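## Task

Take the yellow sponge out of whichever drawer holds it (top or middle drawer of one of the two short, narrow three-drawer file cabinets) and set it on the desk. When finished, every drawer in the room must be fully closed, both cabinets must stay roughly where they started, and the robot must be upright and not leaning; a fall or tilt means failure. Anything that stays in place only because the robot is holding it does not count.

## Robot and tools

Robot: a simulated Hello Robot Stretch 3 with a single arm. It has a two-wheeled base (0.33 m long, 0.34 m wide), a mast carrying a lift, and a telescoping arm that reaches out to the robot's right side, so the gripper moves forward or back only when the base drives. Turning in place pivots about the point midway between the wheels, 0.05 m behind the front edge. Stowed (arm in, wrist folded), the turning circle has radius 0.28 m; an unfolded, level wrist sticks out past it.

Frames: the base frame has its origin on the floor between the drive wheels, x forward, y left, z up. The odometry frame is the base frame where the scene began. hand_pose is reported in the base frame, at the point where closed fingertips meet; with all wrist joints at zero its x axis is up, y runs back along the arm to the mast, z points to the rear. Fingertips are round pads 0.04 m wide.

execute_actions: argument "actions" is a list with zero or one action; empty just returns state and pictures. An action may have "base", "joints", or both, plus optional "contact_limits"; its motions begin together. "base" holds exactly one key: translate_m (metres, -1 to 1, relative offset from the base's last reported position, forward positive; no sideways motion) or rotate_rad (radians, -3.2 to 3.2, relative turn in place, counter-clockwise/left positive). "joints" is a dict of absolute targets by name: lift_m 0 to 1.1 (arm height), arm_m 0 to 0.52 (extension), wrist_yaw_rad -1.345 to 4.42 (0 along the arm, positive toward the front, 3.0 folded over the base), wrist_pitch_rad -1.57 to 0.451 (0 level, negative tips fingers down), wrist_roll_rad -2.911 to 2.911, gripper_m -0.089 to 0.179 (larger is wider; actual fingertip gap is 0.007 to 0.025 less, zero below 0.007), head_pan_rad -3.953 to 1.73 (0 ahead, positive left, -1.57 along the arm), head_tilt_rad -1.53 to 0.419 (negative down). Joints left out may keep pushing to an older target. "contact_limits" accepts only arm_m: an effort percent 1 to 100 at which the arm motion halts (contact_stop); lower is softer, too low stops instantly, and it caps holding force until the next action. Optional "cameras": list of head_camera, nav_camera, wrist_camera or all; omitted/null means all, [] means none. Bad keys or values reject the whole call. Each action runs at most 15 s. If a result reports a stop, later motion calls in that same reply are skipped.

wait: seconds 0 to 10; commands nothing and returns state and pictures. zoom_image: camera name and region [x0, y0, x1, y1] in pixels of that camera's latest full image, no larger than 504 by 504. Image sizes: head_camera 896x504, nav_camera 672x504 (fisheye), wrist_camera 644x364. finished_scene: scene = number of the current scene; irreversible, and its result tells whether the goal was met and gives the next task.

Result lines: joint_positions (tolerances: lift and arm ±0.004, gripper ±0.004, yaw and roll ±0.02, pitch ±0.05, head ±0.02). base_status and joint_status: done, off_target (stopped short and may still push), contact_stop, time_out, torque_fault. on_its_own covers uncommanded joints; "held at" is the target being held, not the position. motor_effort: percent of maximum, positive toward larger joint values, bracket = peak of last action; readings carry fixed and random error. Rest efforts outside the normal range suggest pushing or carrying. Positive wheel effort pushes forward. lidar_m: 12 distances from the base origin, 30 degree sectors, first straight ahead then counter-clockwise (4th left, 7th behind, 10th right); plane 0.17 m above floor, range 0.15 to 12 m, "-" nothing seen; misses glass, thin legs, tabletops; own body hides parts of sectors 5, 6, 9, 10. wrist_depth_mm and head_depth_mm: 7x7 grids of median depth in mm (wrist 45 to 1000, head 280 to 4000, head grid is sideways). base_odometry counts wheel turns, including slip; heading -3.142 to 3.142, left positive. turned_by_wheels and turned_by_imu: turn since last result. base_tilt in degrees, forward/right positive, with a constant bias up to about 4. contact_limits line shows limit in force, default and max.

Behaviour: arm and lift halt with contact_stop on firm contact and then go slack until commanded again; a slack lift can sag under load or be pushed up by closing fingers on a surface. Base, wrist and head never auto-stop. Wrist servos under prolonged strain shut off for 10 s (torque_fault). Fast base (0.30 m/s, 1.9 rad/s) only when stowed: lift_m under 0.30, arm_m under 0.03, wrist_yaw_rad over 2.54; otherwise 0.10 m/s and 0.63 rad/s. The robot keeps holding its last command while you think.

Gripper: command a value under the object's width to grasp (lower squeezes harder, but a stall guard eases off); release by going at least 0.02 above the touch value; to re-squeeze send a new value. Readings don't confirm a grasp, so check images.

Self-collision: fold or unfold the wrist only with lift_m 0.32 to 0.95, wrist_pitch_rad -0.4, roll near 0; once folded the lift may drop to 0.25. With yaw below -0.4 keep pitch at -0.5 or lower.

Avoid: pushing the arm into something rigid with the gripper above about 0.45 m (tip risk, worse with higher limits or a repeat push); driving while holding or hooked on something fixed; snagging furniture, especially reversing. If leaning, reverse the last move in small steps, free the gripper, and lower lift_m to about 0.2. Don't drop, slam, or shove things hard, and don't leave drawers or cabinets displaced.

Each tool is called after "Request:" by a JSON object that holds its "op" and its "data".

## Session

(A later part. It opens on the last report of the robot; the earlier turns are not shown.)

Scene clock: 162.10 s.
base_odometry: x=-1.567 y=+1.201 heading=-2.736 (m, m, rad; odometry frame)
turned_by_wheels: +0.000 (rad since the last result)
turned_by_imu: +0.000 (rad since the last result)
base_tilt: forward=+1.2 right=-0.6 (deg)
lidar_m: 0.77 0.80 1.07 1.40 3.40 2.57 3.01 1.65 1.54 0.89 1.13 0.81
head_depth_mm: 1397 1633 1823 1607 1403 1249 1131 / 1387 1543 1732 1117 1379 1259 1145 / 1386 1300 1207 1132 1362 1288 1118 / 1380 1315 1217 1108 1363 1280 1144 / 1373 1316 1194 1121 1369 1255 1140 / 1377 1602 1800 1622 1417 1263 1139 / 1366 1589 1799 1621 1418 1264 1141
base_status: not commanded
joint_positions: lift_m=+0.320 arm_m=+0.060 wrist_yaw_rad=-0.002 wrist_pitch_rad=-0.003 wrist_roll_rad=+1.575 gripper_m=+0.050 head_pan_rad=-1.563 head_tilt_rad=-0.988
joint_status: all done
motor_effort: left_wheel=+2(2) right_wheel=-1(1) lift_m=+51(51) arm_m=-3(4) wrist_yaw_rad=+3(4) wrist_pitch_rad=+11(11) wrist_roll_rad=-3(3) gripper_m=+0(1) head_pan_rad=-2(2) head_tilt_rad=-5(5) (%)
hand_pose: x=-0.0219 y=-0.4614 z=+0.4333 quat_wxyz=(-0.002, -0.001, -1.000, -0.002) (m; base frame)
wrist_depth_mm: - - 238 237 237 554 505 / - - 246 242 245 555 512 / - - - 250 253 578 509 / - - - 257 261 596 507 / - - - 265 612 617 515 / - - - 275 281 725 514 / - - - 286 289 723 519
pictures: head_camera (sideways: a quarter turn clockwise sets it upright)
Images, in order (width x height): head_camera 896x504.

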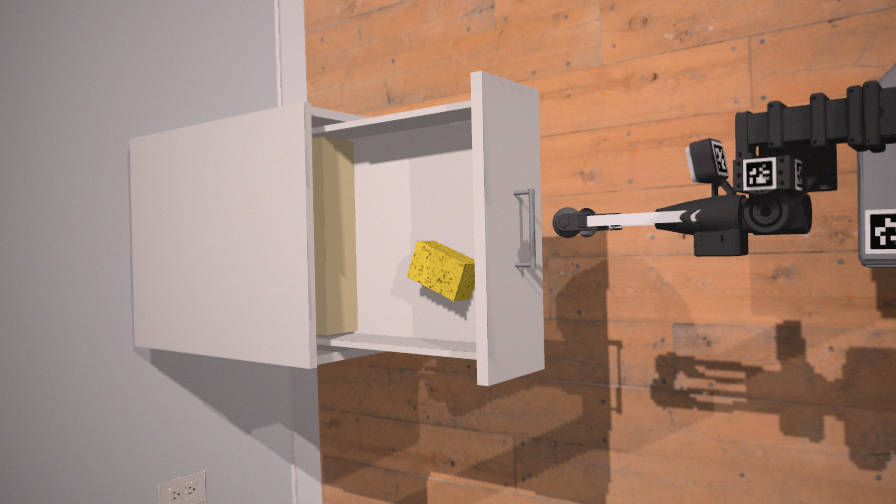

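Request:
{"op": "execute_actions", "data": {"actions": [{"base": {"translate_m": 0.06}, "joints": {"lift_m": 0.71, "wrist_roll_rad": 0.3, "gripper_m": 0.12, "wrist_pitch_rad": -1.45}}], "cameras": []}}

Request:
{"op": "execute_actions", "data": {"actions": [{"joints": {"arm_m": 0.5}, "contact_limits": {"arm_m": 16}}], "cameras": ["head_camera", "wrist_camera"]}}

Scene clock: 172.30 s.
base_odometry: x=-1.623 y=+1.177 heading=-2.736 (m, m, rad; odometry frame)
turned_by_wheels: +0.000 (rad since the last result)
turned_by_imu: -0.001 (rad since the last result)
base_tilt: forward=+1.1 right=-0.7 (deg)
lidar_m: 0.71 0.74 0.99 1.39 3.42 2.64 3.05 1.70 0.93 0.89 1.04 0.75
head_depth_mm: 1388 1624 1815 1597 1455 - - / 1387 1337 1175 1110 - - 1142 / 1384 1307 1207 1132 1053 - 1149 / 1371 1314 1212 1101 1375 1294 1160 / 1364 1491 1241 1513 1397 1265 1142 / 1370 1602 1818 1619 1422 1269 1136 / 1360 1587 1793 1623 1418 1263 1136
base_status: done
joint_positions: lift_m=+0.710 arm_m=+0.060 wrist_yaw_rad=-0.002 wrist_pitch_rad=-1.446 wrist_roll_rad=+0.305 gripper_m=+0.120 head_pan_rad=-1.563 head_tilt_rad=-0.988
joint_status: all done
motor_effort: left_wheel=+2(7) right_wheel=-2(2) lift_m=+52(54) arm_m=-3(3) wrist_yaw_rad=+3(3) wrist_pitch_rad=-3(10) wrist_roll_rad=-3(4) gripper_m=+0(84) head_pan_rad=-2(2) head_tilt_rad=-6(5) (%)
hand_pose: x=-0.0217 y=-0.2131 z=+0.5912 quat_wxyz=(+0.443, +0.391, -0.605, -0.534) (m; base frame)
wrist_depth_mm: 739 725 726 705 693 706 689 / 768 726 743 734 728 711 696 / 770 760 757 738 724 732 720 / 782 790 764 755 734 727 730 / 781 764 779 781 - 745 737 / 778 801 802 784 - - 747 / 749 824 807 794 - 776 757
pictures: none
No camera images: the call's "cameras" was empty. Leave "cameras" out to get every camera's image.

Scene clock: 176.73 s.
base_odometry: x=-1.623 y=+1.177 heading=-2.736 (m, m, rad; odometry frame)
turned_by_wheels: +0.000 (rad since the last result)
turned_by_imu: -0.001 (rad since the last result)
base_tilt: forward=+1.2 right=-0.6 (deg)
lidar_m: 0.71 0.74 0.99 1.39 3.42 2.63 3.03 1.70 0.93 0.89 1.04 0.74
head_depth_mm: 1391 1620 1814 1628 - - - / 1384 1528 - 1110 1360 1250 1151 / 1378 - 1234 1121 1369 1259 1144 / 1383 1312 1220 1102 1365 1265 1149 / 1376 1494 1235 1517 1391 1258 1133 / 1367 1594 1795 1611 1422 1266 1139 / 1359 1589 1804 1627 1418 1270 1140
base_status: not commanded
joint_positions: lift_m=+0.710 arm_m=+0.500 wrist_yaw_rad=-0.002 wrist_pitch_rad=-1.447 wrist_roll_rad=+0.305 gripper_m=+0.120 head_pan_rad=-1.563 head_tilt_rad=-0.988
joint_status: all done
motor_effort: left_wheel=+2(2) right_wheel=-2(2) lift_m=+52(51) arm_m=+4(2) wrist_yaw_rad=+2(3) wrist_pitch_rad=-1(2) wrist_roll_rad=-3(3) gripper_m=+0(0) head_pan_rad=-2(1) head_tilt_rad=-5(5) (%)
contact_limits: arm_m 16 (drawing in: default 27, maximum 44; extending or still: default 36, maximum 59)
hand_pose: x=-0.0217 y=-0.6524 z=+0.5912 quat_wxyz=(+0.443, +0.391, -0.604, -0.534) (m; base frame)
wrist_depth_mm: 743 359 367 361 359 346 695 / 762 372 371 369 365 359 701 / 765 742 381 327 372 365 322 / 764 768 380 376 373 371 304 / 799 779 385 388 361 278 248 / 801 785 342 300 263 - 770 / 743 824 276 790 775 764 760
pictures: head_camera (sideways: a quarter turn clockwise sets it upright), wrist_camera
Images, in order (width x height): head_camera 896x504, wrist_camera 644x364.

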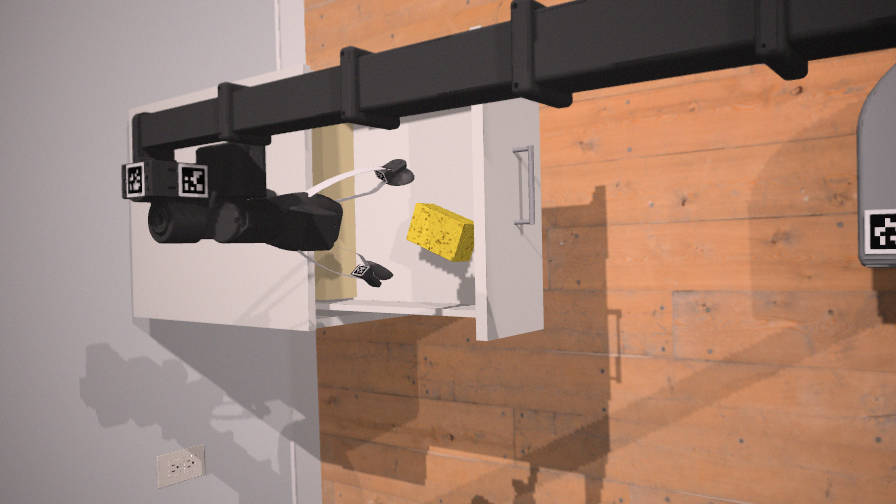

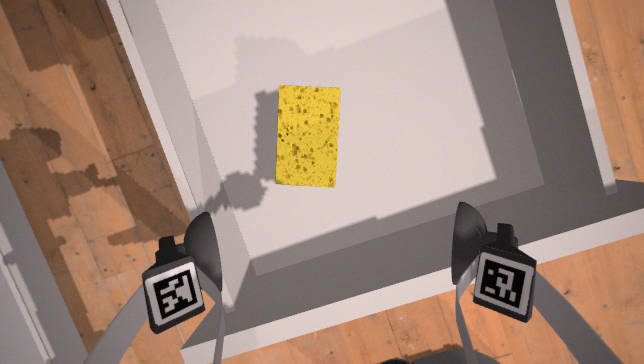

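Request:
{"op": "execute_actions", "data": {"actions": [{"base": {"translate_m": 0.008}, "joints": {"arm_m": 0.52, "wrist_pitch_rad": -1.3, "wrist_roll_rad": 0.33, "lift_m": 0.6}, "contact_limits": {"arm_m": 16}}], "cameras": ["head_camera", "wrist_camera"]}}

Scene clock: 187.03 s.
base_odometry: x=-1.630 y=+1.174 heading=-2.736 (m, m, rad; odometry frame)
turned_by_wheels: +0.000 (rad since the last result)
turned_by_imu: -0.001 (rad since the last result)
base_tilt: forward=+1.1 right=-0.7 (deg)
lidar_m: 0.71 0.73 0.98 1.39 3.42 2.64 3.06 1.70 0.93 0.89 1.03 0.74
head_depth_mm: 1387 1619 1805 1607 1404 1269 - / 1384 1340 1173 - - 1234 1148 / 1379 1354 1233 1118 1357 1255 1145 / 1377 1305 1206 1104 1365 1271 1151 / 1370 1521 1756 1518 1391 1263 1142 / 1369 1588 1800 1603 1421 1262 1136 / 1359 1592 1808 1619 1417 1265 1141
base_status: done
joint_positions: lift_m=+0.600 arm_m=+0.517 wrist_yaw_rad=-0.002 wrist_pitch_rad=-1.305 wrist_roll_rad=+0.325 gripper_m=+0.120 head_pan_rad=-1.563 head_tilt_rad=-0.988
joint_status: all done
joint sent to its limit — the command would take arm_m past its upper limit, so that joint was sent only as far as its limit.
motor_effort: left_wheel=+2(6) right_wheel=-2(4) lift_m=+37(43) arm_m=+3(5) wrist_yaw_rad=+3(3) wrist_pitch_rad=+2(2) wrist_roll_rad=+2(1) gripper_m=+0(1) head_pan_rad=-2(3) head_tilt_rad=-5(5) (%)
contact_limits: arm_m 16 (drawing in: default 27, maximum 44; extending or still: default 36, maximum 59)
hand_pose: x=-0.0217 y=-0.7062 z=+0.4854 quat_wxyz=(+0.463, +0.354, -0.645, -0.494) (m; base frame)
wrist_depth_mm: 227 281 291 279 273 268 248 / 714 265 287 279 275 268 259 / 713 240 288 278 272 266 259 / 695 238 285 231 268 262 258 / 691 236 283 231 270 262 257 / 702 672 282 273 269 - 258 / 695 672 274 274 267 249 215
pictures: head_camera (sideways: a quarter turn clockwise sets it upright), wrist_camera
Images, in order (width x height): head_camera 896x504, wrist_camera 644x364.

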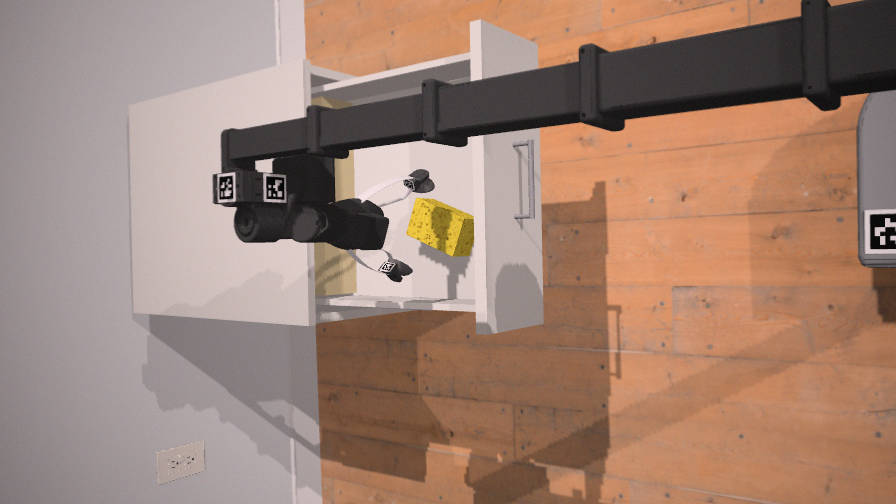

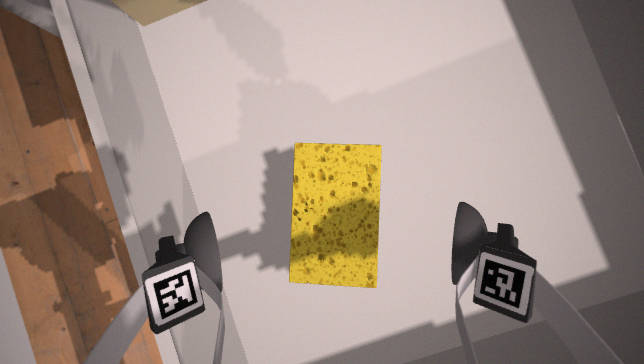

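Request:
{"op": "execute_actions", "data": {"actions": [{"joints": {"lift_m": 0.514}}], "cameras": ["wrist_camera"]}}

Scene clock: 190.93 s.
base_odometry: x=-1.630 y=+1.174 heading=-2.736 (m, m, rad; odometry frame)
turned_by_wheels: +0.000 (rad since the last result)
turned_by_imu: -0.001 (rad since the last result)
base_tilt: forward=+1.2 right=-0.8 (deg)
lidar_m: 0.71 0.73 0.98 1.39 3.45 2.64 3.05 1.71 0.93 0.89 1.03 0.74
head_depth_mm: 1385 1635 1811 1595 1398 1254 1143 / 1383 1308 1175 1111 - - 1148 / 1384 1304 - 1110 1358 1267 1157 / 1382 1324 1185 1087 1363 1258 1146 / 1368 1519 1756 1518 1393 1256 1140 / 1364 1594 1804 1613 1417 1261 1138 / 1359 1575 1781 1626 1428 1270 1144
base_status: not commanded
joint_positions: lift_m=+0.514 arm_m=+0.517 wrist_yaw_rad=-0.002 wrist_pitch_rad=-1.305 wrist_roll_rad=+0.325 gripper_m=+0.120 head_pan_rad=-1.563 head_tilt_rad=-0.988
joint_status: all done
motor_effort: left_wheel=+2(2) right_wheel=-2(2) lift_m=+37(37) arm_m=+3(3) wrist_yaw_rad=+3(3) wrist_pitch_rad=+2(2) wrist_roll_rad=+2(2) gripper_m=+0(0) head_pan_rad=-3(1) head_tilt_rad=-5(5) (%)
hand_pose: x=-0.0217 y=-0.7063 z=+0.3994 quat_wxyz=(+0.463, +0.353, -0.645, -0.494) (m; base frame)
wrist_depth_mm: 200 206 199 195 191 185 180 / 188 204 198 193 189 185 180 / 174 202 197 147 186 183 179 / 163 201 197 147 185 183 178 / 153 195 195 146 185 181 176 / 144 172 194 145 184 - 176 / 136 178 193 145 185 179 176
pictures: wrist_camera
Images, in order (width x height): wrist_camera 644x364.

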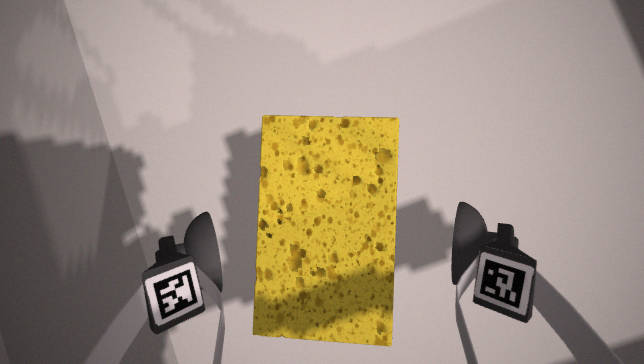

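Request:
{"op": "execute_actions", "data": {"actions": [{"joints": {"gripper_m": 0.025}}], "cameras": ["wrist_camera"]}}

Request:
{"op": "execute_actions", "data": {"actions": [{"joints": {"lift_m": 0.69}}], "cameras": ["wrist_camera", "head_camera"]}}

Scene clock: 195.60 s.
base_odometry: x=-1.630 y=+1.174 heading=-2.736 (m, m, rad; odometry frame)
turned_by_wheels: +0.000 (rad since the last result)
turned_by_imu: -0.001 (rad since the last result)
base_tilt: forward=+1.2 right=-0.7 (deg)
lidar_m: 0.71 0.73 0.98 1.39 3.43 2.64 3.04 1.70 0.93 0.89 1.03 0.74
head_depth_mm: 1389 1624 1801 1596 1396 1256 1142 / 1384 1304 1174 1116 - - 1151 / 1389 1303 - 1113 1362 1255 1153 / 1377 1314 1182 1094 1370 1257 1158 / 1367 1517 1755 1521 1386 1259 1132 / 1360 1593 1807 1604 1422 1264 1138 / 1355 1583 1806 1634 1424 1269 1134
base_status: not commanded
joint_positions: lift_m=+0.514 arm_m=+0.517 wrist_yaw_rad=-0.002 wrist_pitch_rad=-1.305 wrist_roll_rad=+0.325 gripper_m=+0.026 head_pan_rad=-1.563 head_tilt_rad=-0.988
joint_status: all done
motor_effort: left_wheel=+2(2) right_wheel=-2(2) lift_m=+37(36) arm_m=+3(3) wrist_yaw_rad=+3(3) wrist_pitch_rad=+2(2) wrist_roll_rad=+2(2) gripper_m=-18(93) head_pan_rad=-2(1) head_tilt_rad=-5(5) (%)
hand_pose: x=-0.0217 y=-0.7063 z=+0.3994 quat_wxyz=(+0.463, +0.353, -0.645, -0.494) (m; base frame)
wrist_depth_mm: 201 205 199 194 189 185 181 / 188 203 197 194 189 184 179 / 174 202 197 145 185 183 179 / 163 200 197 144 185 181 178 / 153 198 197 143 140 182 177 / 144 186 - 143 140 181 178 / 136 167 193 143 183 181 176
pictures: wrist_camera
Images, in order (width x height): wrist_camera 644x364.

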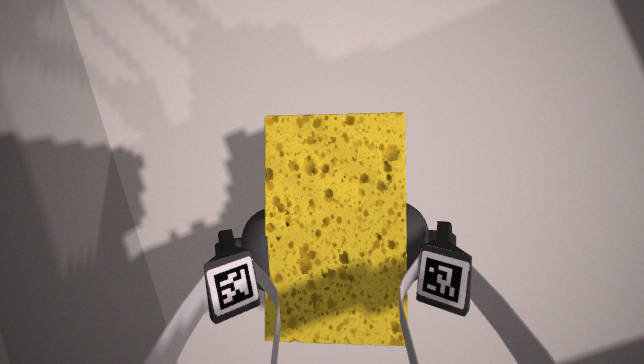

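Scene clock: 198.03 s.
base_odometry: x=-1.630 y=+1.174 heading=-2.736 (m, m, rad; odometry frame)
turned_by_wheels: +0.000 (rad since the last result)
turned_by_imu: +0.000 (rad since the last result)
base_tilt: forward=+1.2 right=-0.7 (deg)
lidar_m: 0.70 0.73 0.98 1.39 3.42 2.64 3.01 1.70 0.93 0.89 1.03 0.74
head_depth_mm: 1378 1630 1809 1633 - - - / 1386 1423 1195 1114 1362 1251 1145 / 1385 - 1179 1135 1371 1254 1150 / 1375 1353 1185 1114 1364 1261 1153 / 1372 1529 1751 1525 1389 1259 1136 / 1368 1594 1798 1621 1418 1272 1140 / 1365 1583 1808 1613 1420 1268 1134
base_status: not commanded
joint_positions: lift_m=+0.690 arm_m=+0.517 wrist_yaw_rad=-0.002 wrist_pitch_rad=-1.305 wrist_roll_rad=+0.325 gripper_m=+0.026 head_pan_rad=-1.563 head_tilt_rad=-0.988
joint_status: all done
motor_effort: left_wheel=+2(2) right_wheel=-2(2) lift_m=+52(55) arm_m=+4(3) wrist_yaw_rad=+3(3) wrist_pitch_rad=+2(2) wrist_roll_rad=+2(2) gripper_m=-18(18) head_pan_rad=-1(1) head_tilt_rad=-5(5) (%)
hand_pose: x=-0.0217 y=-0.7063 z=+0.5749 quat_wxyz=(+0.463, +0.353, -0.645, -0.494) (m; base frame)
wrist_depth_mm: 240 238 340 373 361 355 678 / 798 340 382 369 364 350 295 / 817 780 376 145 355 349 291 / 785 766 353 144 354 349 305 / 784 771 301 143 141 346 328 / 776 763 - 142 141 342 280 / 735 778 329 143 281 258 220
pictures: head_camera (sideways: a quarter turn clockwise sets it upright), wrist_camera
Images, in order (width x height): head_camera 896x504, wrist_camera 644x364.

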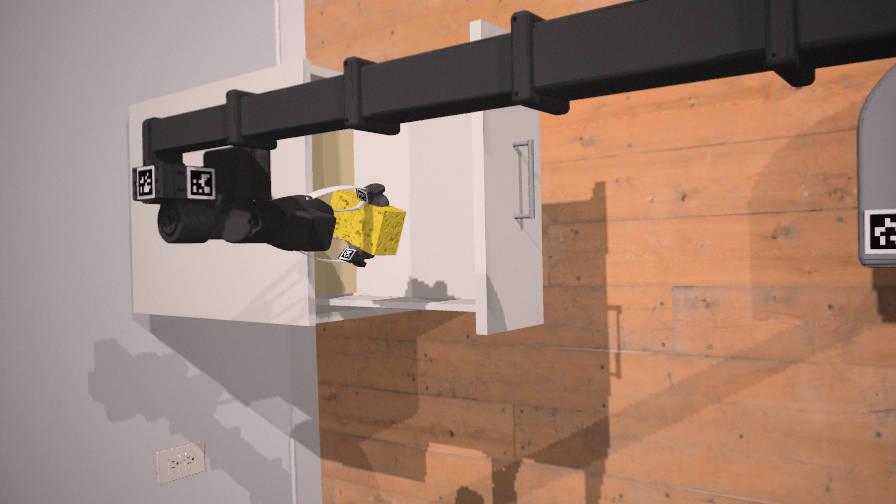

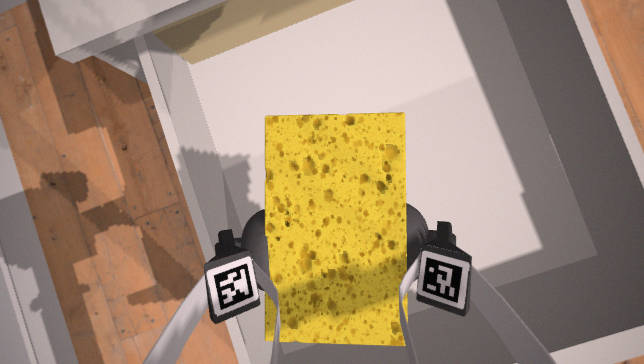

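Request:
{"op": "execute_actions", "data": {"actions": [{"base": {"translate_m": -0.066}, "joints": {"arm_m": 0.04, "wrist_pitch_rad": 0.28}}], "cameras": ["head_camera"]}}

Request:
{"op": "execute_actions", "data": {"actions": [{"joints": {"lift_m": 0.26}}], "cameras": ["wrist_camera", "head_camera"]}}

Scene clock: 210.03 s.
base_odometry: x=-1.569 y=+1.200 heading=-2.736 (m, m, rad; odometry frame)
turned_by_wheels: +0.000 (rad since the last result)
turned_by_imu: -0.001 (rad since the last result)
base_tilt: forward=+1.2 right=-0.8 (deg)
lidar_m: 0.77 0.80 1.07 1.40 3.42 2.57 3.01 1.65 1.54 0.89 1.13 0.81
head_depth_mm: 1388 1627 1806 1590 1422 - - / 1387 1560 1731 1126 1429 - 1132 / 1380 1302 538 1140 - - 1155 / 1380 1307 1141 1141 1365 1259 1148 / 1376 1317 1187 1139 1370 1263 1136 / 1376 1609 1819 1618 1422 1263 1141 / 1362 1590 1806 1615 1420 1265 1144
base_status: done
joint_positions: lift_m=+0.690 arm_m=+0.040 wrist_yaw_rad=-0.002 wrist_pitch_rad=+0.256 wrist_roll_rad=+0.326 gripper_m=+0.026 head_pan_rad=-1.563 head_tilt_rad=-0.988
joint_status: all done
motor_effort: left_wheel=+2(4) right_wheel=-2(5) lift_m=+52(52) arm_m=-3(4) wrist_yaw_rad=+3(3) wrist_pitch_rad=+12(12) wrist_roll_rad=+2(2) gripper_m=-18(18) head_pan_rad=-1(2) head_tilt_rad=-5(5) (%)
hand_pose: x=-0.0218 y=-0.4393 z=+0.8699 quat_wxyz=(+0.579, -0.075, -0.806, +0.103) (m; base frame)
wrist_depth_mm: - - - - - - - / - - - - - - - / - - - 145 - - - / 946 - - 144 - - - / 919 - - 143 141 - - / 869 - - 142 140 - - / 823 - - 143 697 676 -
pictures: head_camera (sideways: a quarter turn clockwise sets it upright)
Images, in order (width x height): head_camera 896x504.

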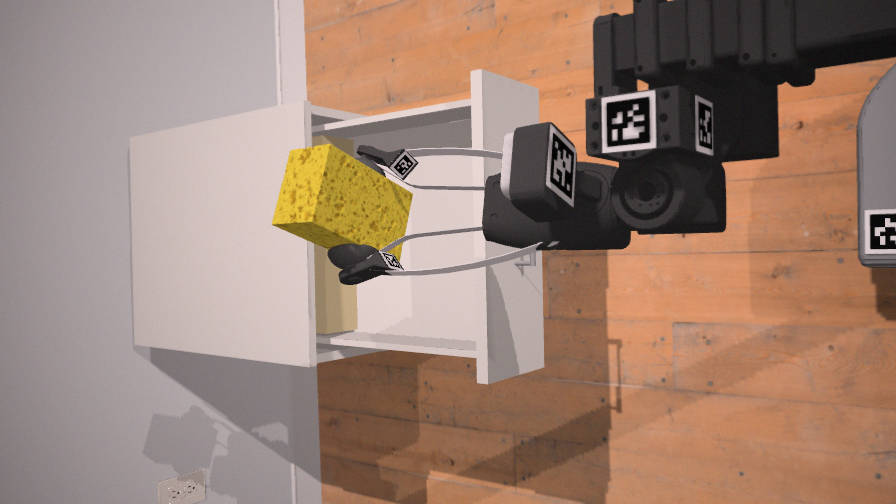

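Scene clock: 214.77 s.
base_odometry: x=-1.569 y=+1.200 heading=-2.736 (m, m, rad; odometry frame)
turned_by_wheels: +0.000 (rad since the last result)
turned_by_imu: -0.001 (rad since the last result)
base_tilt: forward=+1.2 right=-0.7 (deg)
lidar_m: 0.77 0.80 1.07 1.40 3.44 2.58 3.01 1.65 1.54 0.89 1.13 0.81
head_depth_mm: 1391 1624 1817 1597 1396 1258 1129 / 1390 1545 1731 1129 1380 1255 1145 / 1377 1311 1204 1137 1055 1274 - / 1373 1315 1205 1139 1051 1275 1152 / 1372 1317 1192 1135 1376 1263 1135 / 1370 1596 1809 1619 1420 1256 1138 / 1368 1594 1799 1618 1434 1265 1139
base_status: not commanded
joint_positions: lift_m=+0.260 arm_m=+0.040 wrist_yaw_rad=-0.002 wrist_pitch_rad=+0.256 wrist_roll_rad=+0.326 gripper_m=+0.026 head_pan_rad=-1.563 head_tilt_rad=-0.988
joint_status: all done
motor_effort: left_wheel=+2(2) right_wheel=-2(2) lift_m=+36(44) arm_m=-4(5) wrist_yaw_rad=+3(2) wrist_pitch_rad=+11(11) wrist_roll_rad=+2(2) gripper_m=-18(18) head_pan_rad=-1(2) head_tilt_rad=-5(6) (%)
hand_pose: x=-0.0218 y=-0.4393 z=+0.4405 quat_wxyz=(+0.579, -0.075, -0.806, +0.103) (m; base frame)
wrist_depth_mm: - - - - - - - / - - - - - - - / - - - 145 275 271 - / 946 - 296 144 278 271 268 / 938 298 293 143 140 269 265 / 878 296 - 142 140 914 862 / 831 975 290 143 591 576 675
pictures: head_camera (sideways: a quarter turn clockwise sets it upright), wrist_camera
Images, in order (width x height): head_camera 896x504, wrist_camera 644x364.

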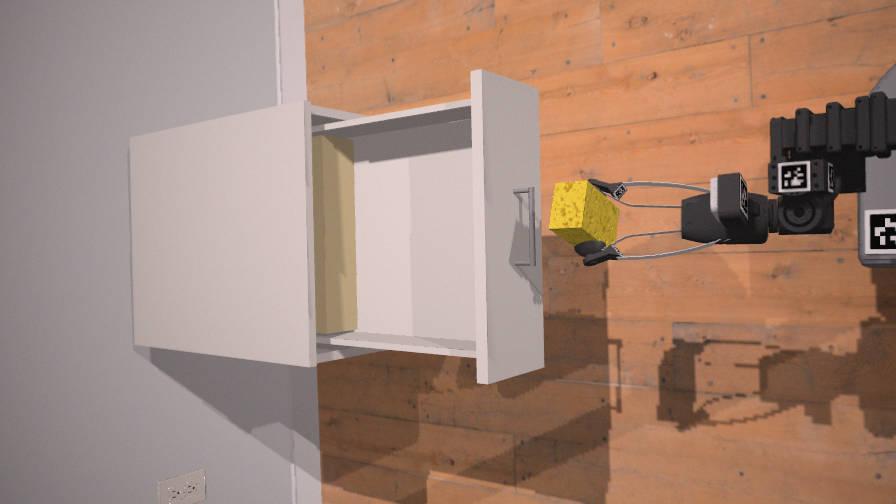

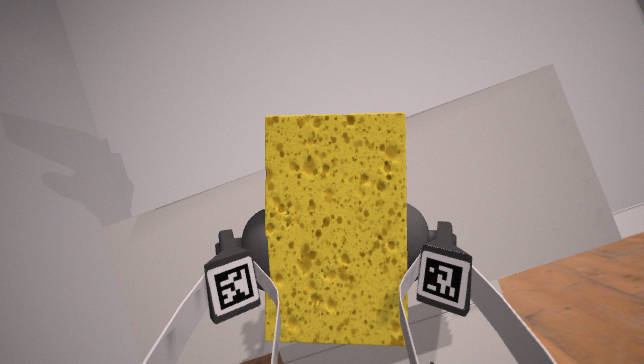

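Request:
{"op": "execute_actions", "data": {"actions": [{"joints": {"lift_m": 0.253, "arm_m": 0.102}, "contact_limits": {"arm_m": 13}}], "cameras": []}}

Request:
{"op": "execute_actions", "data": {"actions": [{"joints": {"arm_m": 0.424}, "contact_limits": {"arm_m": 14}}], "cameras": ["wrist_camera", "head_camera"]}}

Scene clock: 221.80 s.
base_odometry: x=-1.569 y=+1.200 heading=-2.736 (m, m, rad; odometry frame)
turned_by_wheels: +0.000 (rad since the last result)
turned_by_imu: -0.001 (rad since the last result)
base_tilt: forward=+1.1 right=-0.6 (deg)
lidar_m: 0.77 0.80 1.07 1.40 3.42 2.59 3.01 1.65 1.54 0.89 1.12 0.81
head_depth_mm: 1389 1625 1802 1597 1407 1254 1135 / 1390 1544 1728 1128 1378 1263 1143 / 1389 1313 1209 1130 1347 1285 1134 / 1381 1318 1211 1136 1342 1250 1154 / 1378 1315 1187 1134 1372 1261 1140 / 1370 1599 1802 1612 1410 1263 1137 / 1367 1596 1792 1601 1417 1267 1143
base_status: not commanded
joint_positions: lift_m=+0.253 arm_m=+0.102 wrist_yaw_rad=-0.002 wrist_pitch_rad=+0.256 wrist_roll_rad=+0.326 gripper_m=+0.026 head_pan_rad=-1.563 head_tilt_rad=-0.988
joint_status: all done
motor_effort: left_wheel=+2(2) right_wheel=-2(2) lift_m=+37(37) arm_m=+3(0) wrist_yaw_rad=+3(2) wrist_pitch_rad=+11(12) wrist_roll_rad=+2(2) gripper_m=-18(17) head_pan_rad=-3(2) head_tilt_rad=-5(5) (%)
contact_limits: arm_m 13 (drawing in: default 27, maximum 44; extending or still: default 36, maximum 59)
hand_pose: x=-0.0218 y=-0.5007 z=+0.4335 quat_wxyz=(+0.579, -0.075, -0.806, +0.103) (m; base frame)
wrist_depth_mm: - - - - - - - / - - - - - 214 210 / - - - 144 217 213 208 / 966 - 229 144 215 212 207 / 240 233 229 142 140 210 208 / 239 233 - 142 141 211 787 / 782 233 225 144 529 531 662
pictures: none
No camera images: the call's "cameras" was empty. Leave "cameras" out to get every camera's image.

Scene clock: 225.40 s.
base_odometry: x=-1.569 y=+1.200 heading=-2.736 (m, m, rad; odometry frame)
turned_by_wheels: +0.000 (rad since the last result)
turned_by_imu: -0.001 (rad since the last result)
base_tilt: forward=+1.2 right=-0.6 (deg)
lidar_m: 0.77 0.80 1.07 1.40 3.42 2.57 3.00 1.65 1.54 0.89 1.13 0.81
head_depth_mm: 1398 1635 1818 1597 1409 1246 1126 / 1389 1555 1742 1562 1408 1256 1141 / 1381 1305 1174 1379 1388 1261 1149 / 1384 1310 1154 1374 1418 1260 1150 / 1368 1320 1174 1476 1418 1262 1135 / 1376 1594 1797 1609 1415 1263 1136 / 1365 1587 1803 1615 1426 1269 1137
base_status: not commanded
joint_positions: lift_m=+0.253 arm_m=+0.424 wrist_yaw_rad=+0.001 wrist_pitch_rad=+0.259 wrist_roll_rad=+0.326 gripper_m=+0.026 head_pan_rad=-1.563 head_tilt_rad=-0.988
joint_status: all done
motor_effort: left_wheel=+2(2) right_wheel=-2(2) lift_m=+37(37) arm_m=+3(5) wrist_yaw_rad=-1(3) wrist_pitch_rad=+10(11) wrist_roll_rad=+2(2) gripper_m=-17(18) head_pan_rad=-2(2) head_tilt_rad=-5(5) (%)
contact_limits: arm_m 14 (drawing in: default 27, maximum 44; extending or still: default 36, maximum 59)
hand_pose: x=-0.0211 y=-0.8226 z=+0.4342 quat_wxyz=(+0.578, -0.074, -0.806, +0.105) (m; base frame)
wrist_depth_mm: 874 856 836 807 790 786 231 / 874 854 824 798 228 220 218 / 857 859 818 144 226 220 215 / 854 245 238 143 223 220 214 / 250 243 237 142 140 219 214 / 804 241 - 142 140 217 213 / 813 242 235 143 221 218 211
pictures: head_camera (sideways: a quarter turn clockwise sets it upright), wrist_camera
Images, in order (width x height): head_camera 896x504, wrist_camera 644x364.

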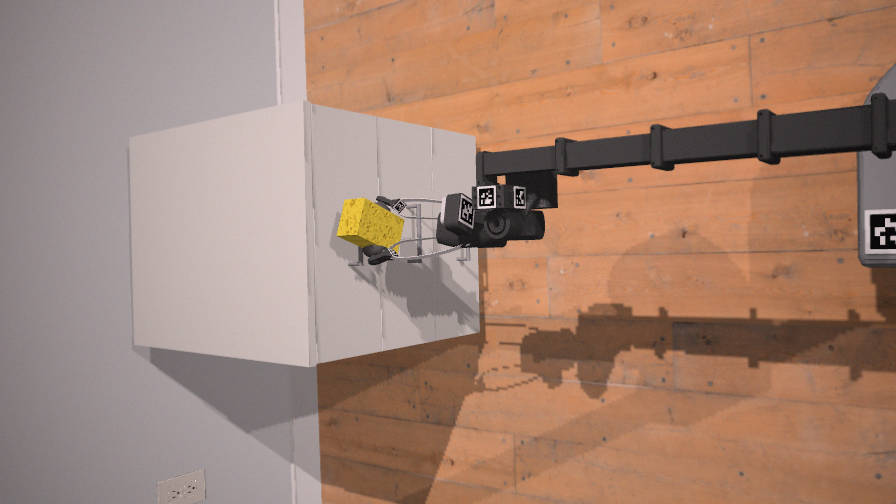

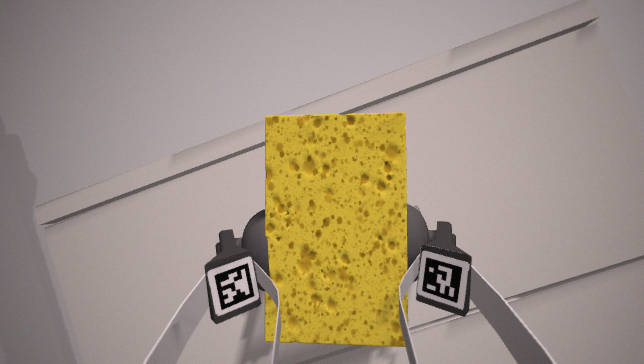

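Request:
{"op": "execute_actions", "data": {"actions": [{"joints": {"arm_m": 0.15, "lift_m": 0.55, "head_pan_rad": -2.35, "head_tilt_rad": -0.55}}], "cameras": ["head_camera", "nav_camera"]}}

Scene clock: 236.10 s.
base_odometry: x=-1.569 y=+1.200 heading=-2.736 (m, m, rad; odometry frame)
turned_by_wheels: +0.000 (rad since the last result)
turned_by_imu: -0.001 (rad since the last result)
base_tilt: forward=+1.2 right=-0.7 (deg)
lidar_m: 0.77 0.80 1.07 1.40 3.42 2.57 3.00 1.66 1.53 0.89 1.12 0.81
head_depth_mm: 2563 2199 3146 2744 2042 1635 1353 / 2237 2235 2741 2718 2050 1626 1354 / 2021 2069 2201 1912 1989 1646 1354 / 1822 1924 2132 2335 2070 1644 1364 / 1680 1784 1943 2083 2070 1656 1355 / 1542 1645 1764 1888 1980 1656 1368 / 1418 1508 1609 1723 1841 1648 1371
base_status: not commanded
joint_positions: lift_m=+0.550 arm_m=+0.150 wrist_yaw_rad=+0.001 wrist_pitch_rad=+0.259 wrist_roll_rad=+0.326 gripper_m=+0.026 head_pan_rad=-2.343 head_tilt_rad=-0.557
joint_status: all done
motor_effort: left_wheel=+2(2) right_wheel=-2(2) lift_m=+52(55) arm_m=-3(6) wrist_yaw_rad=-1(0) wrist_pitch_rad=+10(10) wrist_roll_rad=+2(2) gripper_m=-17(18) head_pan_rad=-2(26) head_tilt_rad=+2(24) (%)
hand_pose: x=-0.0211 y=-0.5491 z=+0.7307 quat_wxyz=(+0.578, -0.074, -0.806, +0.105) (m; base frame)
wrist_depth_mm: - - - - - - - / - - - - - - - / - - - 144 - - - / 966 - - 143 - - - / 922 - - 143 140 - - / 878 - - 142 139 - - / 825 - - 142 480 482 -
pictures: head_camera (sideways: a quarter turn clockwise sets it upright), nav_camera (sideways: a quarter turn counterclockwise sets it upright)
Images, in order (width x height): head_camera 896x504, nav_camera 672x504.

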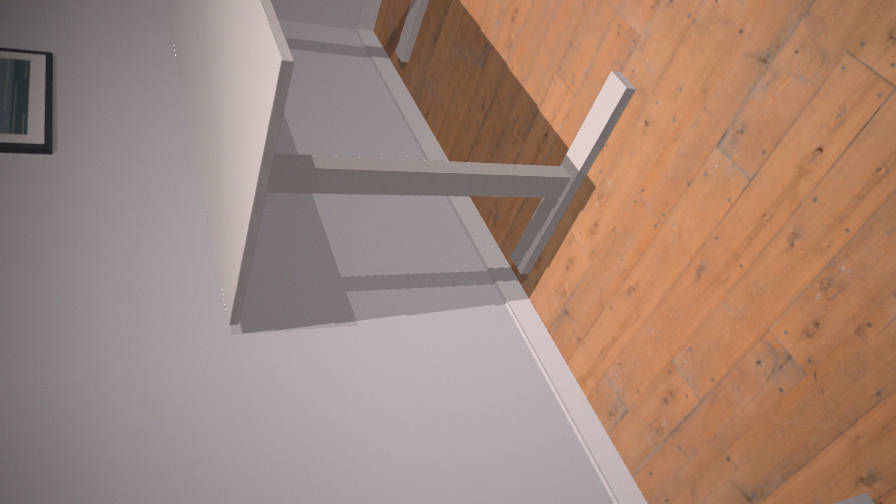

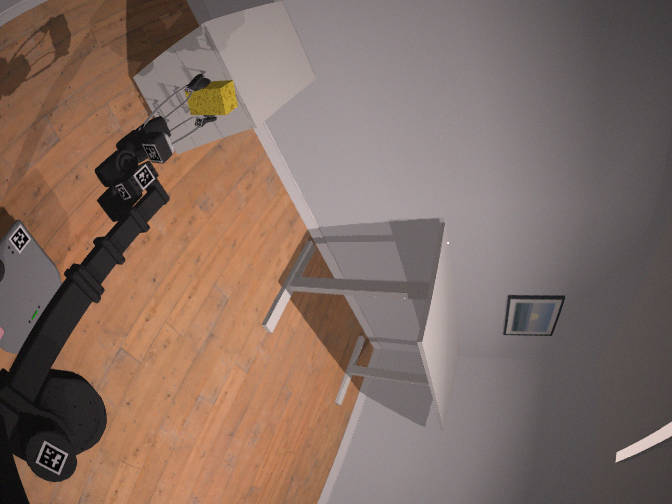

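Request:
{"op": "execute_actions", "data": {"actions": [{"base": {"rotate_rad": 0.1}, "joints": {"arm_m": 0.08, "lift_m": 0.65}}], "cameras": []}}

Request:
{"op": "execute_actions", "data": {"actions": [{"base": {"translate_m": -1.0}, "joints": {"lift_m": 1.095, "wrist_pitch_rad": -0.5, "head_pan_rad": -2.1, "head_tilt_rad": -0.6}}], "cameras": ["head_camera", "nav_camera", "wrist_camera"]}}

Scene clock: 260.27 s.
base_odometry: x=-1.569 y=+1.200 heading=-2.636 (m, m, rad; odometry frame)
turned_by_wheels: +0.100 (rad since the last result)
turned_by_imu: +0.097 (rad since the last result)
base_tilt: forward=+1.2 right=-0.6 (deg)
lidar_m: 0.77 0.82 1.19 1.52 3.50 2.59 3.01 1.65 0.91 0.89 1.02 0.79
head_depth_mm: 2134 2196 2656 2695 2025 1628 1352 / 1943 2018 1722 2414 1968 1622 1354 / 1797 1910 2128 2367 2040 1629 1362 / 1663 1778 1953 2130 2064 1641 1360 / 1546 1652 1779 1944 1999 1672 1363 / 1436 1543 1645 1785 1903 1648 1368 / 1350 1429 1533 1653 1777 1592 1259
base_status: done
joint_positions: lift_m=+0.650 arm_m=+0.080 wrist_yaw_rad=+0.001 wrist_pitch_rad=+0.259 wrist_roll_rad=+0.326 gripper_m=+0.026 head_pan_rad=-2.343 head_tilt_rad=-0.557
joint_status: all done
motor_effort: left_wheel=-2(6) right_wheel=+2(4) lift_m=+51(54) arm_m=-4(4) wrist_yaw_rad=+0(0) wrist_pitch_rad=+10(10) wrist_roll_rad=+2(2) gripper_m=-18(17) head_pan_rad=-3(2) head_tilt_rad=+2(2) (%)
hand_pose: x=-0.0211 y=-0.4791 z=+0.8307 quat_wxyz=(+0.578, -0.074, -0.806, +0.105) (m; base frame)
wrist_depth_mm: - - - - - - - / 953 - - - - - - / 923 - - 145 - - - / 844 - - 143 - - - / 811 - - 143 141 - - / 758 - - 142 140 802 - / 717 885 - 142 638 567 973
pictures: none
No camera images: the call's "cameras" was empty. Leave "cameras" out to get every camera's image.

Scene clock: 271.40 s.
base_odometry: x=-0.694 y=+1.684 heading=-2.636 (m, m, rad; odometry frame)
turned_by_wheels: +0.000 (rad since the last result)
turned_by_imu: -0.006 (rad since the last result)
base_tilt: forward=+1.1 right=-0.6 (deg)
lidar_m: 1.77 1.88 1.96 3.37 1.91 1.71 2.01 1.80 0.99 1.40 1.11 1.26
head_depth_mm: - - 974 2163 1958 1571 1321 / - - 949 2039 1946 1571 1321 / - - 989 1875 1960 1585 1324 / - 1460 991 790 1898 1583 1301 / - 1391 - 735 1291 1469 1328 / - 1312 - 1598 1734 1601 1332 / - - - 1520 1632 1599 1334
base_status: done
joint_positions: lift_m=+1.095 arm_m=+0.080 wrist_yaw_rad=+0.001 wrist_pitch_rad=-0.514 wrist_roll_rad=+0.326 gripper_m=+0.026 head_pan_rad=-2.107 head_tilt_rad=-0.593
joint_status: all done
motor_effort: left_wheel=-2(8) right_wheel=+2(2) lift_m=+52(54) arm_m=-3(3) wrist_yaw_rad=+0(1) wrist_pitch_rad=+7(10) wrist_roll_rad=+2(2) gripper_m=-18(17) head_pan_rad=+2(15) head_tilt_rad=-3(8) (%)
hand_pose: x=-0.0213 y=-0.4364 z=+1.0863 quat_wxyz=(+0.564, +0.149, -0.785, -0.207) (m; base frame)
wrist_depth_mm: 933 971 947 - 743 541 450 / - - - - - 438 379 / - - - 145 - 412 346 / - - - 144 - - - / - - - 142 141 - - / - - - 142 140 - - / - - - 142 - - 982
pictures: head_camera (sideways: a quarter turn clockwise sets it upright), nav_camera (sideways: a quarter turn counterclockwise sets it upright), wrist_camera
Images, in order (width x height): head_camera 896x504, nav_camera 672x504, wrist_camera 644x364.

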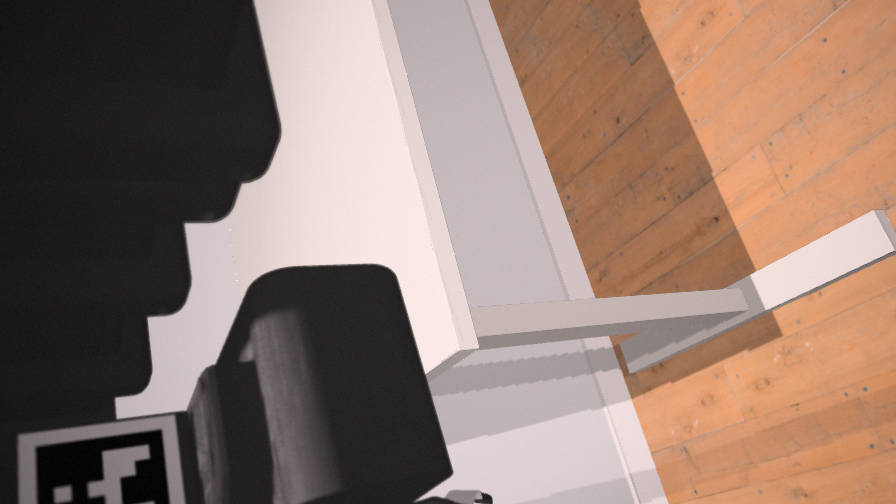

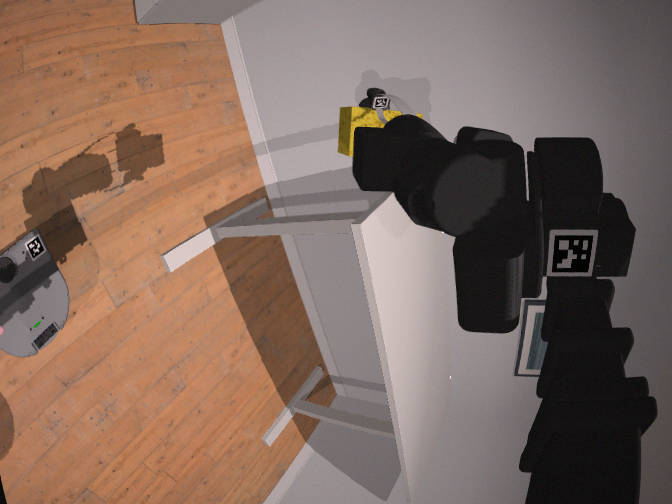

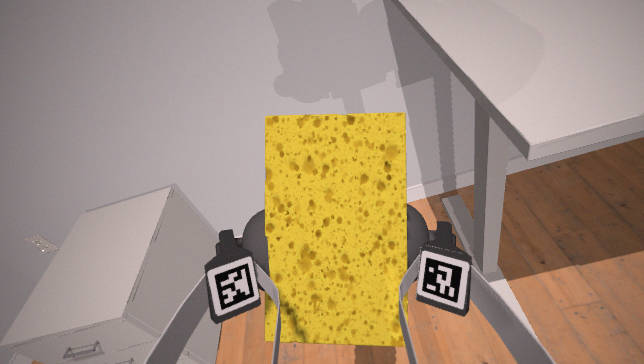

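Request:
{"op": "execute_actions", "data": {"actions": [{"base": {"translate_m": -0.44}, "joints": {"lift_m": 1.1, "arm_m": 0.515, "wrist_pitch_rad": -0.6, "head_pan_rad": -1.35, "head_tilt_rad": -0.55}, "contact_limits": {"arm_m": 16}}], "cameras": ["head_camera", "nav_camera", "wrist_camera"]}}

Scene clock: 290.77 s.
base_odometry: x=-0.309 y=+1.897 heading=-2.636 (m, m, rad; odometry frame)
turned_by_wheels: +0.000 (rad since the last result)
turned_by_imu: -0.003 (rad since the last result)
base_tilt: forward=+1.2 right=-0.6 (deg)
lidar_m: 2.20 2.27 2.61 3.41 1.38 1.46 1.57 1.42 1.40 0.91 1.45 1.43
head_depth_mm: 1100 - 943 722 1579 1627 1346 / 1146 1239 953 723 1588 1577 1357 / 1176 1279 1101 728 1683 1598 1320 / 1215 1314 1421 731 1752 1647 1368 / 1248 1362 1478 1600 1838 1631 1363 / 1273 1394 1522 1685 1867 1645 1364 / 1309 1422 1575 1757 1936 1656 1367
base_status: done
joint_positions: lift_m=+1.098 arm_m=+0.515 wrist_yaw_rad=+0.001 wrist_pitch_rad=-0.613 wrist_roll_rad=+0.327 gripper_m=+0.026 head_pan_rad=-1.357 head_tilt_rad=-0.557
joint_status: all done
joint sent to its limit — the command would take lift_m past its upper limit, so that joint was sent only as far as its limit.
motor_effort: left_wheel=-2(8) right_wheel=+2(3) lift_m=+52(53) arm_m=+4(2) wrist_yaw_rad=-1(0) wrist_pitch_rad=+6(6) wrist_roll_rad=+1(2) gripper_m=-17(18) head_pan_rad=+3(26) head_tilt_rad=+2(7) (%)
contact_limits: arm_m 16 (drawing in: default 27, maximum 44; extending or still: default 36, maximum 59)
hand_pose: x=-0.0213 y=-0.8553 z=+1.0699 quat_wxyz=(+0.556, +0.176, -0.775, -0.245) (m; base frame)
wrist_depth_mm: 535 554 561 580 503 432 383 / 596 624 572 477 416 372 331 / 672 688 463 145 341 324 291 / 762 798 387 144 296 288 265 / 924 956 348 143 140 261 240 / - - - 142 140 237 220 / - - 267 143 227 218 203
pictures: head_camera (sideways: a quarter turn clockwise sets it upright), nav_camera (sideways: a quarter turn counterclockwise sets it upright), wrist_camera
Images, in order (width x height): head_camera 896x504, nav_camera 672x504, wrist_camera 644x364.

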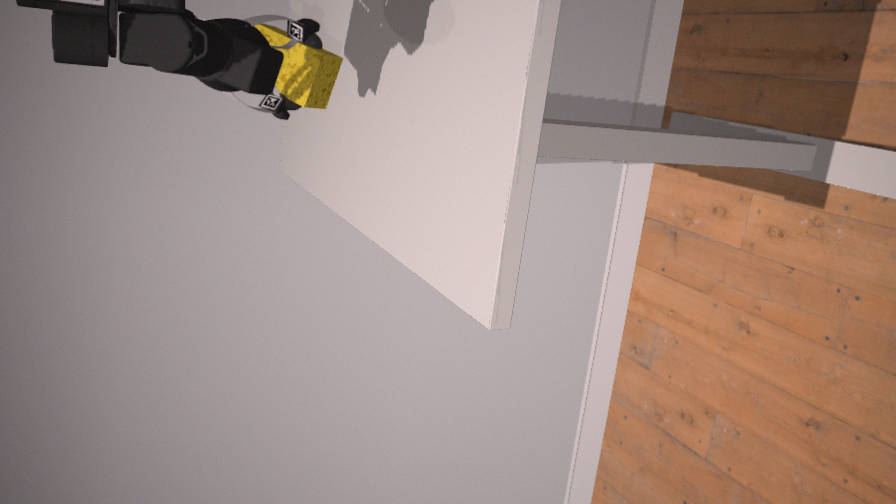

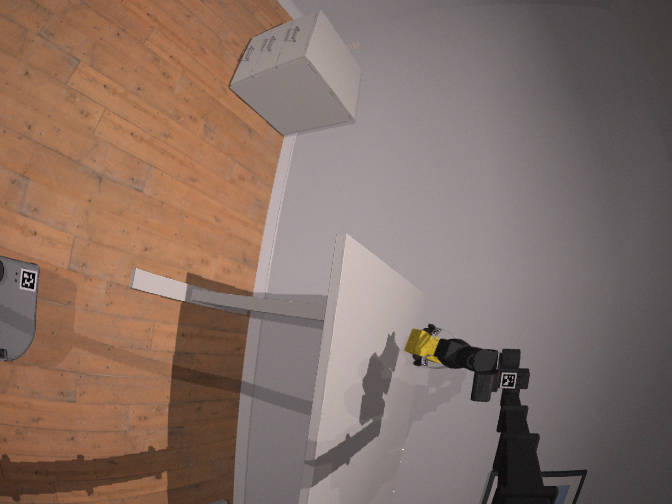

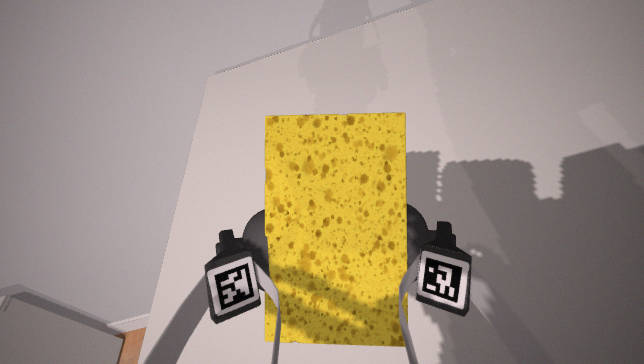

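Request:
{"op": "execute_actions", "data": {"actions": [{"joints": {"wrist_pitch_rad": -1.03, "head_pan_rad": -1.55}}], "cameras": ["head_camera", "wrist_camera"]}}

Scene clock: 293.30 s.
base_odometry: x=-0.309 y=+1.897 heading=-2.636 (m, m, rad; odometry frame)
turned_by_wheels: +0.000 (rad since the last result)
turned_by_imu: +0.000 (rad since the last result)
base_tilt: forward=+1.2 right=-0.6 (deg)
lidar_m: 2.21 2.27 2.60 3.42 1.38 1.46 1.57 1.43 1.40 0.91 1.45 1.43
head_depth_mm: - 1236 1087 721 1628 1634 1351 / 1125 1254 1090 725 1648 1623 1350 / 1136 - 1024 729 1662 1634 1354 / 1161 1269 1108 732 1126 1513 1329 / 1180 1278 1196 734 1695 1630 1367 / 1190 1286 1412 738 1729 1645 1367 / 1195 1296 1430 1560 1743 1657 1369
base_status: not commanded
joint_positions: lift_m=+1.098 arm_m=+0.515 wrist_yaw_rad=+0.001 wrist_pitch_rad=-1.034 wrist_roll_rad=+0.327 gripper_m=+0.026 head_pan_rad=-1.543 head_tilt_rad=-0.557
joint_status: all done
motor_effort: left_wheel=-2(2) right_wheel=+2(2) lift_m=+52(52) arm_m=+3(3) wrist_yaw_rad=+0(1) wrist_pitch_rad=+2(7) wrist_roll_rad=+1(1) gripper_m=-17(18) head_pan_rad=-2(13) head_tilt_rad=+2(2) (%)
hand_pose: x=-0.0215 y=-0.7698 z=+1.0045 quat_wxyz=(+0.507, +0.289, -0.706, -0.402) (m; base frame)
wrist_depth_mm: 618 304 282 268 252 238 226 / 747 283 267 253 238 226 216 / 903 270 255 144 224 217 206 / - 255 242 143 212 207 197 / - 242 231 142 140 199 190 / - 231 - 142 140 191 183 / - 223 210 142 191 184 177
pictures: head_camera (sideways: a quarter turn clockwise sets it upright), wrist_camera
Images, in order (width x height): head_camera 896x504, wrist_camera 644x364.

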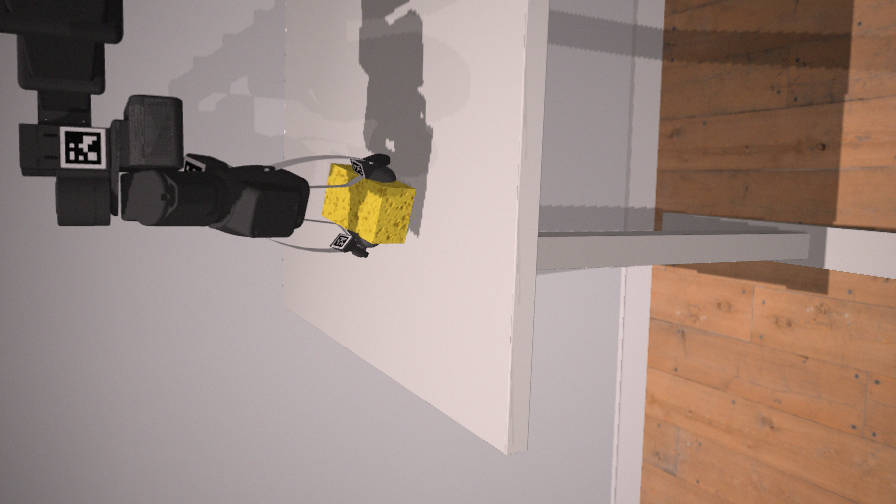

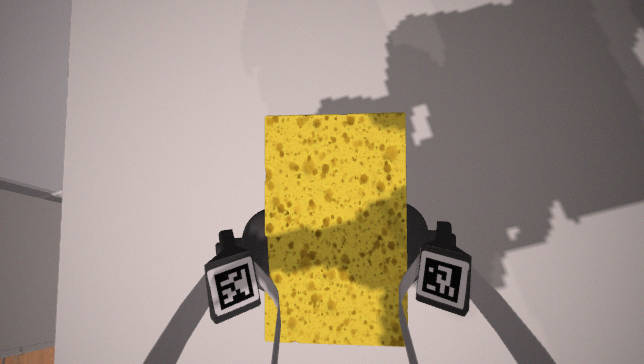

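Request:
{"op": "execute_actions", "data": {"actions": [{"joints": {"wrist_pitch_rad": -1.3}}], "cameras": ["head_camera", "wrist_camera"]}}

Scene clock: 296.80 s.
base_odometry: x=-0.309 y=+1.897 heading=-2.636 (m, m, rad; odometry frame)
turned_by_wheels: +0.000 (rad since the last result)
turned_by_imu: -0.001 (rad since the last result)
base_tilt: forward=+1.2 right=-0.5 (deg)
lidar_m: 2.21 2.27 2.61 3.42 1.38 1.46 1.57 1.42 1.40 0.91 1.45 1.43
head_depth_mm: - 1230 1087 721 1621 1613 1359 / 1122 1255 1093 725 1643 1633 1360 / 1132 - 1025 692 1674 1625 1354 / 1162 1269 1109 698 1122 1510 1316 / 1178 1277 1200 737 1703 1642 1357 / 1185 1282 1405 738 1729 1654 1360 / 1196 1298 1424 1563 1744 1648 1366
base_status: not commanded
joint_positions: lift_m=+1.098 arm_m=+0.515 wrist_yaw_rad=+0.001 wrist_pitch_rad=-1.299 wrist_roll_rad=+0.327 gripper_m=+0.026 head_pan_rad=-1.543 head_tilt_rad=-0.557
joint_status: all done
motor_effort: left_wheel=-2(2) right_wheel=+2(1) lift_m=+52(52) arm_m=+3(3) wrist_yaw_rad=+0(0) wrist_pitch_rad=-1(1) wrist_roll_rad=+1(1) gripper_m=-17(18) head_pan_rad=-2(2) head_tilt_rad=+3(3) (%)
hand_pose: x=-0.0216 y=-0.7052 z=+0.9838 quat_wxyz=(+0.464, +0.353, -0.647, -0.492) (m; base frame)
wrist_depth_mm: 218 213 207 203 196 193 187 / 217 212 206 201 196 191 186 / 215 210 204 144 192 189 185 / 213 210 204 143 190 188 184 / 213 207 203 143 140 187 182 / 210 206 - 142 140 185 182 / 210 206 200 143 189 185 181
pictures: head_camera (sideways: a quarter turn clockwise sets it upright), wrist_camera
Images, in order (width x height): head_camera 896x504, wrist_camera 644x364.

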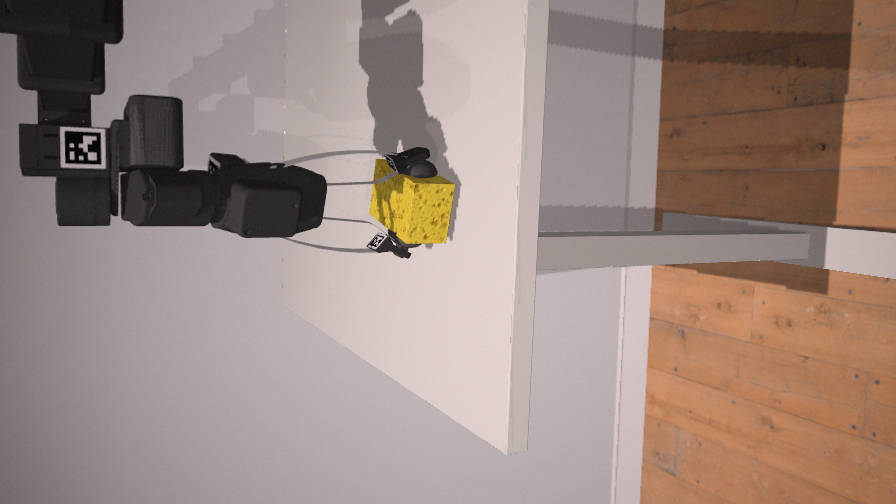

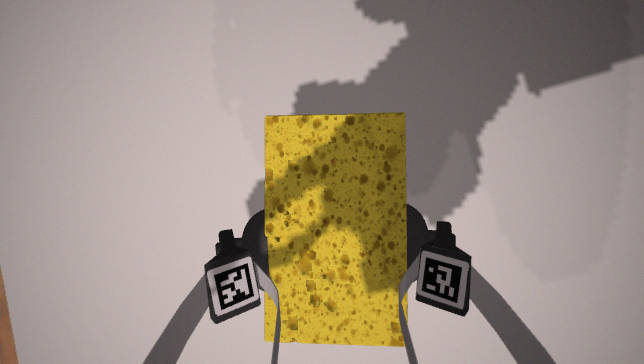

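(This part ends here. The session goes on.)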